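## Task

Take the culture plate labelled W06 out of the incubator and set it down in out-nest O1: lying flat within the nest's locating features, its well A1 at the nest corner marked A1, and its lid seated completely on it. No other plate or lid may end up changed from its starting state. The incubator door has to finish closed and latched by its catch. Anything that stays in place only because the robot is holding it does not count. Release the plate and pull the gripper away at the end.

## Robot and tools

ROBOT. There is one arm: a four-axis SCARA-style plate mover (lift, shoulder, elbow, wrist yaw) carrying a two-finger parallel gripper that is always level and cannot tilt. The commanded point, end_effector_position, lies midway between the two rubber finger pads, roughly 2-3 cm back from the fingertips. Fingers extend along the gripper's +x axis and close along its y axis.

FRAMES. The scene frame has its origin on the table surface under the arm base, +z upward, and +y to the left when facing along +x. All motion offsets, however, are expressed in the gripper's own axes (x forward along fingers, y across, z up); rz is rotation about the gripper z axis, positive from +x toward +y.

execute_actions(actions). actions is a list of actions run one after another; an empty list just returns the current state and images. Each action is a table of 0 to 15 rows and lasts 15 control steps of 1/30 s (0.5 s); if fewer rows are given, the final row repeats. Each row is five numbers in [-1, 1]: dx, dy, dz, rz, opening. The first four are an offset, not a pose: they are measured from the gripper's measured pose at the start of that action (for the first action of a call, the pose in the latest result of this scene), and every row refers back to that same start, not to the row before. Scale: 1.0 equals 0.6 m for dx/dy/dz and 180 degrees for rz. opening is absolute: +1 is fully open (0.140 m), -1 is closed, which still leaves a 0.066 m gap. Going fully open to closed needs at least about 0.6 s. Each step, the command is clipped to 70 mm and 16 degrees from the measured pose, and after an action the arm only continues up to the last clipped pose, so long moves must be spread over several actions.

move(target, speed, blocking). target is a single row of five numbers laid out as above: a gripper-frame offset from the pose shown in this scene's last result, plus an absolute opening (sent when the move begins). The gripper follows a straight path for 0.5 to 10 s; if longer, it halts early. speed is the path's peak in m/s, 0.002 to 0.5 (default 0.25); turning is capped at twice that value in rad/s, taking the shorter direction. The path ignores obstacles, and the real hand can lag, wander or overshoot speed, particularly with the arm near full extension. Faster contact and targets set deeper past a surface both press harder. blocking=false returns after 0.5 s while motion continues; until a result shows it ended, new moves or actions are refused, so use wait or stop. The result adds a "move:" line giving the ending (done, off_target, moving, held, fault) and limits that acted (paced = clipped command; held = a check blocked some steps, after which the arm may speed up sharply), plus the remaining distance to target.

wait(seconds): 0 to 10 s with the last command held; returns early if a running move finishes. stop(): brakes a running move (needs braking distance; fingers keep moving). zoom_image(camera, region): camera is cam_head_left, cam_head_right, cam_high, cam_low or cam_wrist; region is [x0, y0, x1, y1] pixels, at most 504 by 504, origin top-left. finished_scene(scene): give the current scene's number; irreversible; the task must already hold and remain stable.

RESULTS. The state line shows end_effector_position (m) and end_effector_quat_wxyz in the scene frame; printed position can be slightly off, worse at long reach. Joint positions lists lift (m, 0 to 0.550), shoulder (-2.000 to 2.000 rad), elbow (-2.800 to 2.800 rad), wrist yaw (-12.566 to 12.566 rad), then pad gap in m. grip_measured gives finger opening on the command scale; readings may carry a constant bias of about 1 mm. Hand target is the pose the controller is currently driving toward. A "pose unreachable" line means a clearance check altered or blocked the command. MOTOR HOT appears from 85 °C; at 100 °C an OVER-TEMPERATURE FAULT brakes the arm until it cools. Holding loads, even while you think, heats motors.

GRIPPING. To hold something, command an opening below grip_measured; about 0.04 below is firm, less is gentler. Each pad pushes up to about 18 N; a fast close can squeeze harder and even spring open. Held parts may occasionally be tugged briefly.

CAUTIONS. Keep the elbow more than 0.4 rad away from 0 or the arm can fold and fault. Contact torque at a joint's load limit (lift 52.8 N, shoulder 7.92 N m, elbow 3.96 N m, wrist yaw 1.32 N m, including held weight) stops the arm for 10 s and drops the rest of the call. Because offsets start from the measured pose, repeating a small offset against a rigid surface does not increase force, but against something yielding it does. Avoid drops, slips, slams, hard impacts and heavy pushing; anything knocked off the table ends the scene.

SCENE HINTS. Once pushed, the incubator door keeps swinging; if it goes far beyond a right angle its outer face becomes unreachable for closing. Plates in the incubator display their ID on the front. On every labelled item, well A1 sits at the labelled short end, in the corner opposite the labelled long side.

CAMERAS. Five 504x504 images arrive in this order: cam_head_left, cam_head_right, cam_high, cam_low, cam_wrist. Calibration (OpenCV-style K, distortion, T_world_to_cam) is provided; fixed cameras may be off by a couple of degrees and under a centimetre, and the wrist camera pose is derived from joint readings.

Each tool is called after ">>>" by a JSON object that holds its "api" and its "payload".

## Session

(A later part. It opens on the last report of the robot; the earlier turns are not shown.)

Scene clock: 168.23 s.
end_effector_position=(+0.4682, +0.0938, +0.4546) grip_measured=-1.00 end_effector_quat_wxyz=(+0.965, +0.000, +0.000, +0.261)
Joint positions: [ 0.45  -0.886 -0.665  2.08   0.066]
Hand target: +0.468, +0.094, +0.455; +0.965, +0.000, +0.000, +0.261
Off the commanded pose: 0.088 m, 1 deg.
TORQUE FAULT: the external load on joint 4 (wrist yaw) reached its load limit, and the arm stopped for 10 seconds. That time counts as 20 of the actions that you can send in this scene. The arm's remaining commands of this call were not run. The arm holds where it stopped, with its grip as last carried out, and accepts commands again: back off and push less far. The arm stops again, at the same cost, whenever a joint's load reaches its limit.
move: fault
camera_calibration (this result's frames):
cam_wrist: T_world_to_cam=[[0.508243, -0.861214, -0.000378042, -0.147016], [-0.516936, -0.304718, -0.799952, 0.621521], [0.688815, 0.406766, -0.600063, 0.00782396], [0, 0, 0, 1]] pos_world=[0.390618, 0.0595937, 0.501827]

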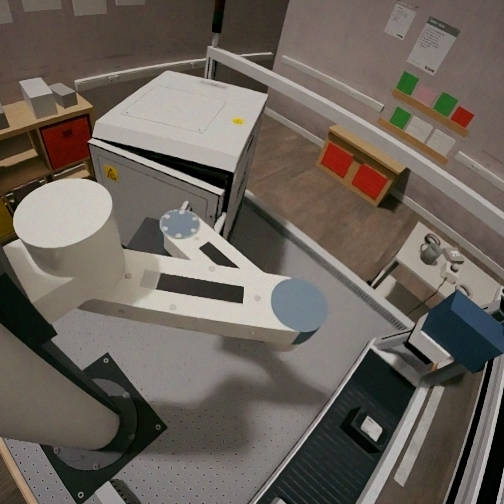

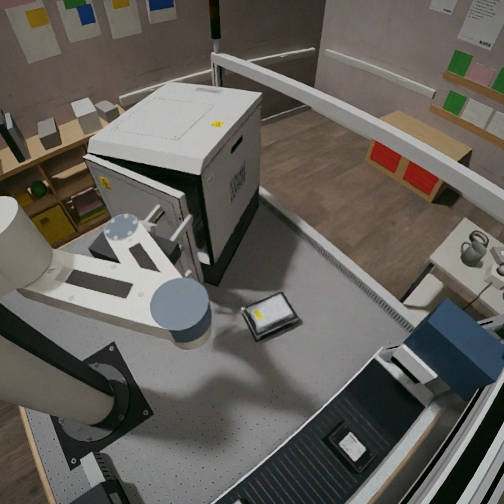

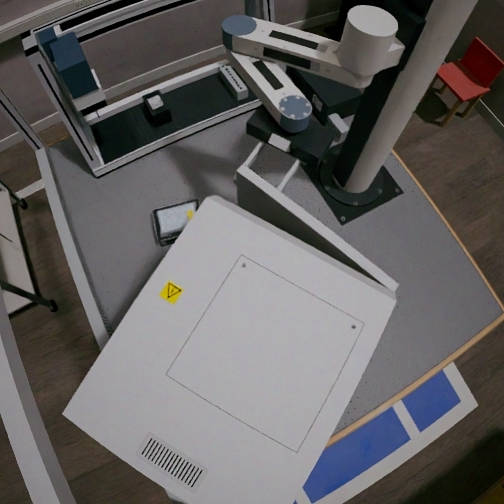

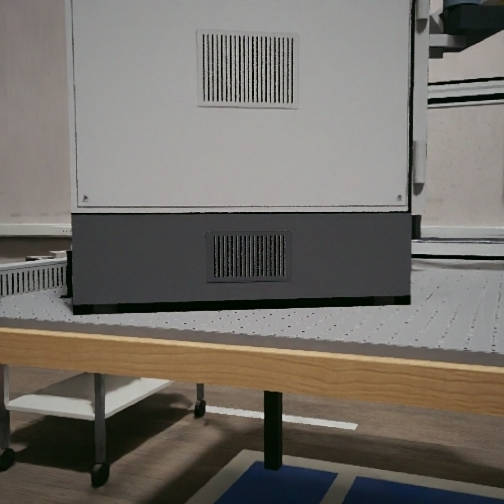

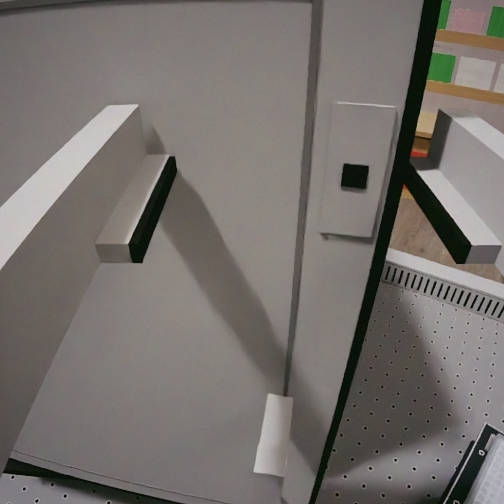

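>>> {"api": "move", "payload": {"target": [-0.06,-0.01,0,0,-1], "speed": 0.1}}

>>> {"api": "move", "payload": {"target": [0,0.14,0,0.015,-1], "speed": 0.1}}

>>> {"api": "move", "payload": {"target": [0.17,0,0,0,-1], "speed": 0.05}}

Scene clock: 169.07 s.
end_effector_position=(+0.4401, +0.0704, +0.4546) grip_measured=-1.00 end_effector_quat_wxyz=(+0.965, +0.000, +0.000, +0.261)
Joint positions: [ 0.45  -1.031 -0.541  2.101  0.066]
Hand target: +0.440, +0.070, +0.455; +0.965, +0.000, +0.000, +0.261
Off the commanded pose: 0.000 m, 0 deg.
move: done
camera_calibration (this result's frames):
cam_wrist: T_world_to_cam=[[0.507927, -0.8614, -0.000378042, -0.152799], [-0.517048, -0.304528, -0.799952, 0.599919], [0.688964, 0.406513, -0.600063, 0.0366262], [0, 0, 0, 1]] pos_world=[0.362563, 0.0361821, 0.501827]

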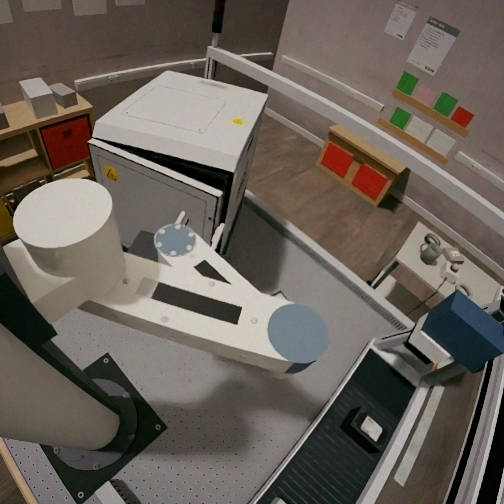

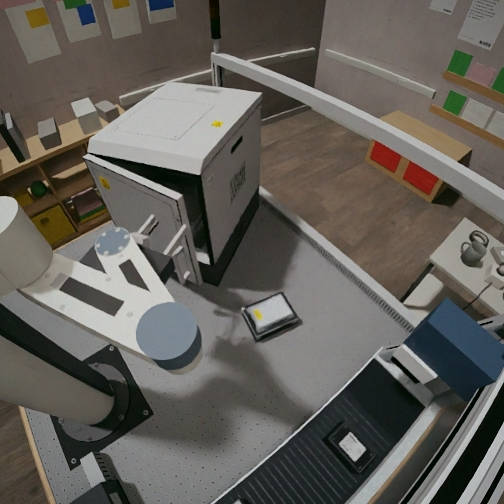

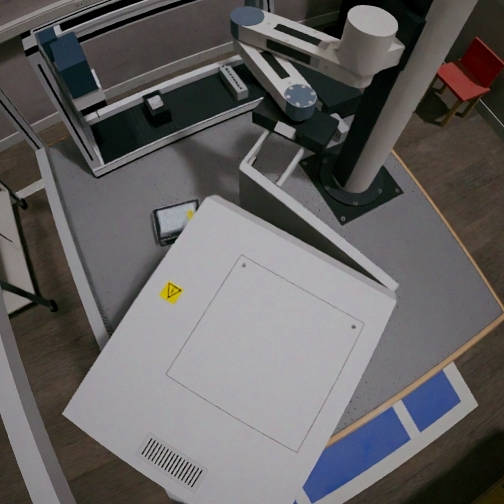

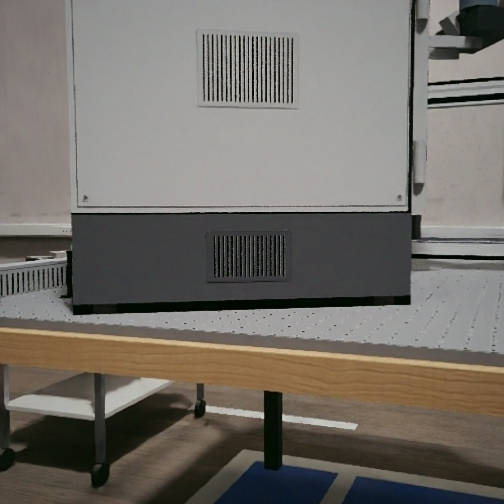

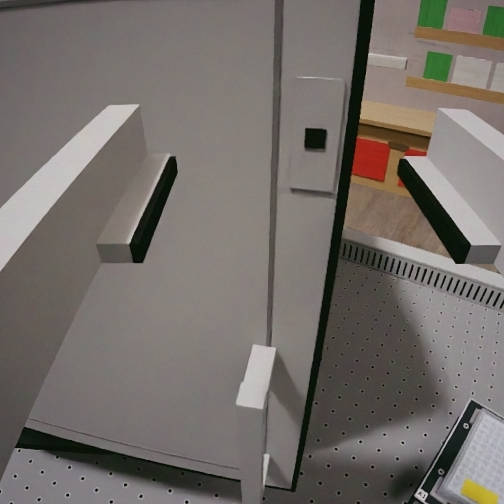

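Scene clock: 170.27 s.
end_effector_position=(+0.3977, +0.1430, +0.4546) grip_measured=-1.00 end_effector_quat_wxyz=(+0.959, +0.000, +0.000, +0.284)
Joint positions: [ 0.45  -0.459 -0.459  1.494  0.066]
Hand target: +0.398, +0.143, +0.455; +0.959, +0.000, +0.000, +0.284
Off the commanded pose: 0.000 m, 0 deg.
move: done
camera_calibration (this result's frames):
cam_wrist: T_world_to_cam=[[0.548407, -0.836211, -0.000378042, -0.0883699], [-0.501946, -0.328826, -0.799952, 0.597539], [0.668805, 0.43889, -0.600063, 0.0397562], [0, 0, 0, 1]] pos_world=[0.321806, 0.105142, 0.501826]

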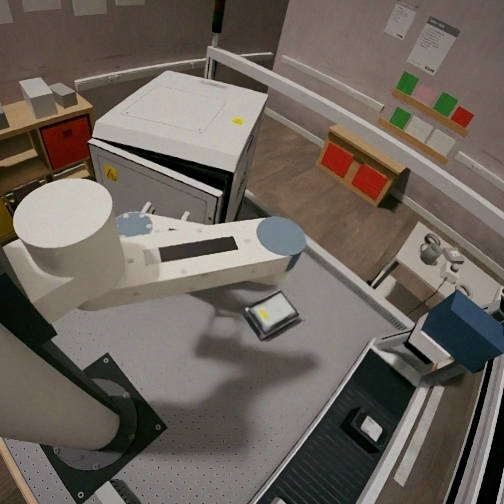

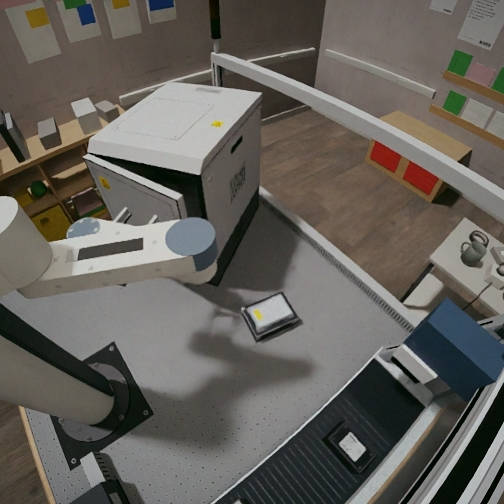

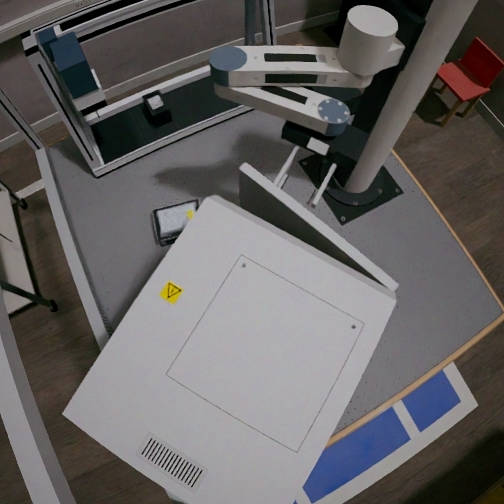

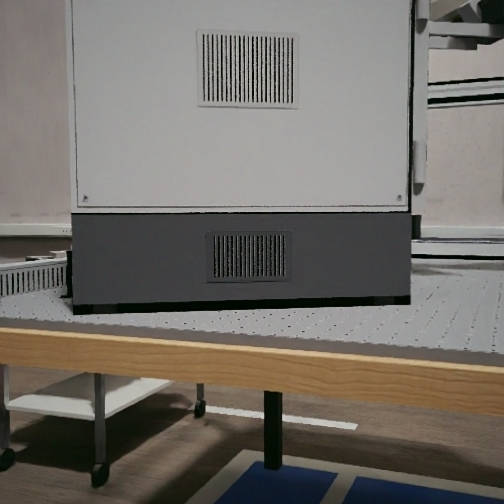

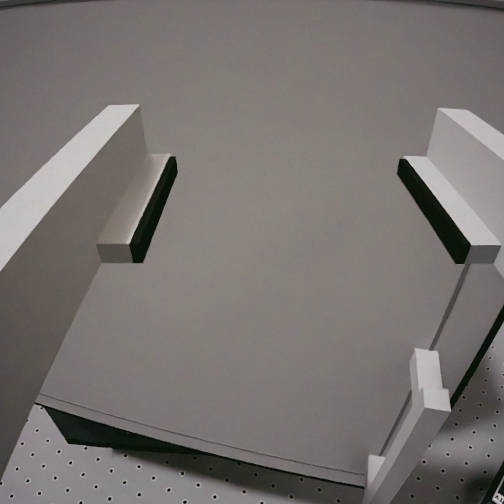

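Scene clock: 182.20 s.
end_effector_position=(+0.4731, +0.1920, +0.4546) grip_measured=-1.00 end_effector_quat_wxyz=(+0.959, +0.000, +0.000, +0.282)
Joint positions: [ 0.45  -0.409 -0.838  1.819  0.066]
Hand target: +0.473, +0.192, +0.455; +0.959, +0.000, +0.000, +0.282
Off the commanded pose: 0.012 m, 0 deg.
TORQUE FAULT: the external load on joint 3 (elbow) reached its load limit, and the arm stopped for 10 seconds. That time counts as 20 of the actions that you can send in this scene. The arm's remaining commands of this call were not run. The arm holds where it stopped, with its grip as last carried out, and accepts commands again: back off and push less far. The arm stops again, at the same cost, whenever a joint's load reaches its limit.
move: fault
camera_calibration (this result's frames):
cam_wrist: T_world_to_cam=[[0.545139, -0.838346, -0.000378042, -0.0868191], [-0.503225, -0.326864, -0.799952, 0.651771], [0.670513, 0.436275, -0.600063, -0.03254], [0, 0, 0, 1]] pos_world=[0.397135, 0.154453, 0.501827]

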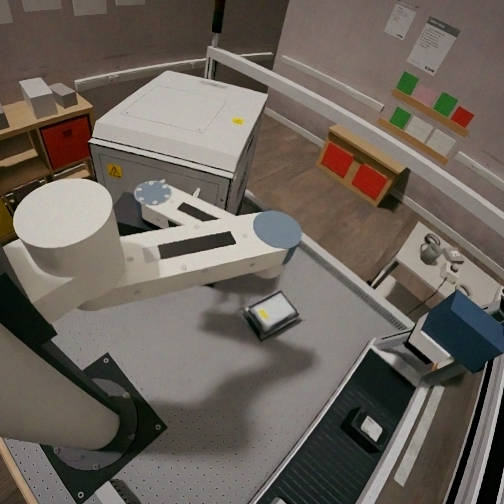

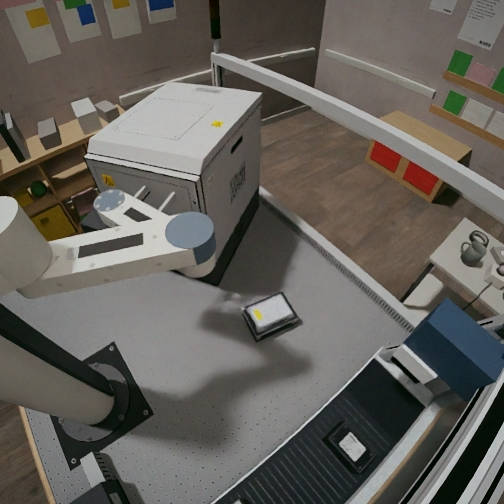

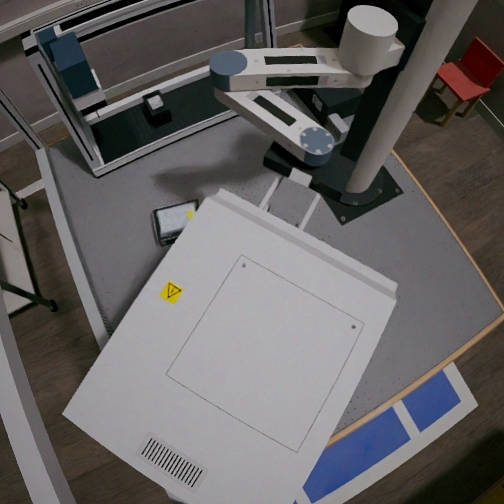

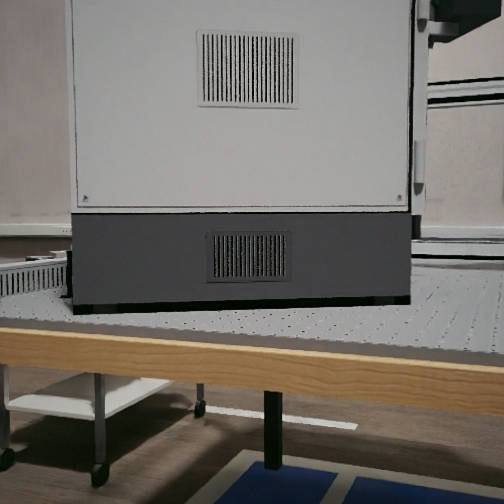

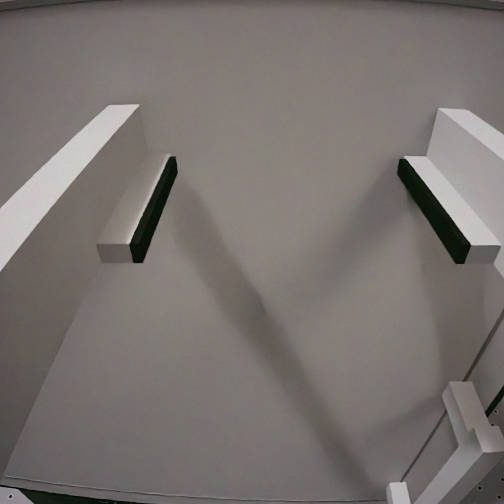

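>>> {"api": "move", "payload": {"target": [-0.1,-0.1,0,0,-1]}}

>>> {"api": "finished_scene", "payload": {"scene": 1}}

Scene clock: 183.07 s.
end_effector_position=(+0.4553, +0.1089, +0.4546) grip_measured=-1.00 end_effector_quat_wxyz=(+0.959, +0.000, +0.000, +0.282)
Joint positions: [ 0.45  -0.823 -0.632  2.026  0.066]
Hand target: +0.455, +0.109, +0.455; +0.959, +0.000, +0.000, +0.282
Off the commanded pose: 0.000 m, 0 deg.
move: done
camera_calibration (this result's frames):
cam_wrist: T_world_to_cam=[[0.544739, -0.838605, -0.000378042, -0.146506], [-0.503381, -0.326624, -0.799952, 0.615679], [0.670721, 0.435956, -0.600063, 0.0156121], [0, 0, 0, 1]] pos_world=[0.379257, 0.0714293, 0.501827]

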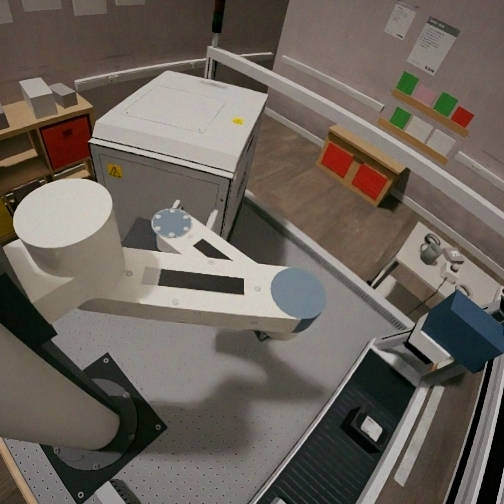

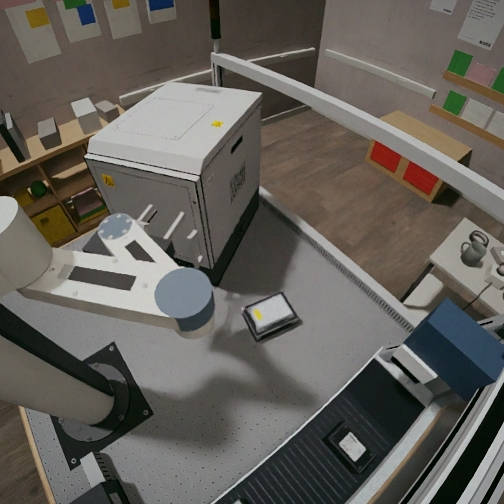

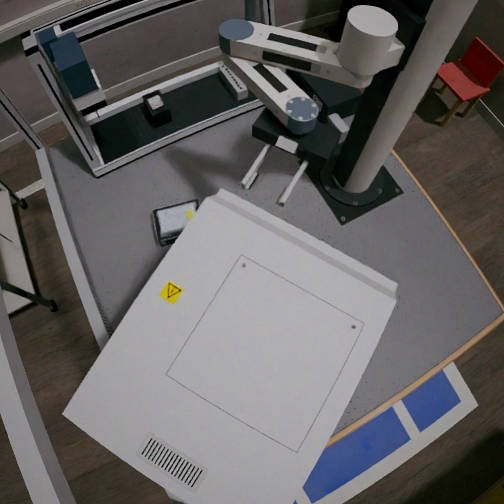

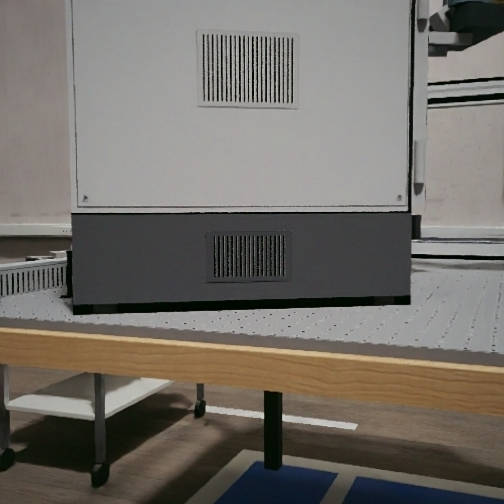

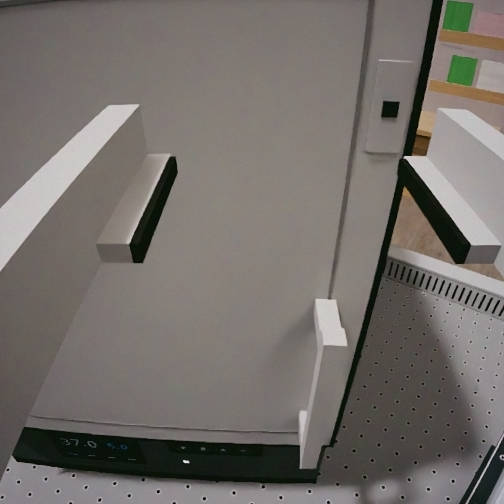

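The scene is finished: the task was done.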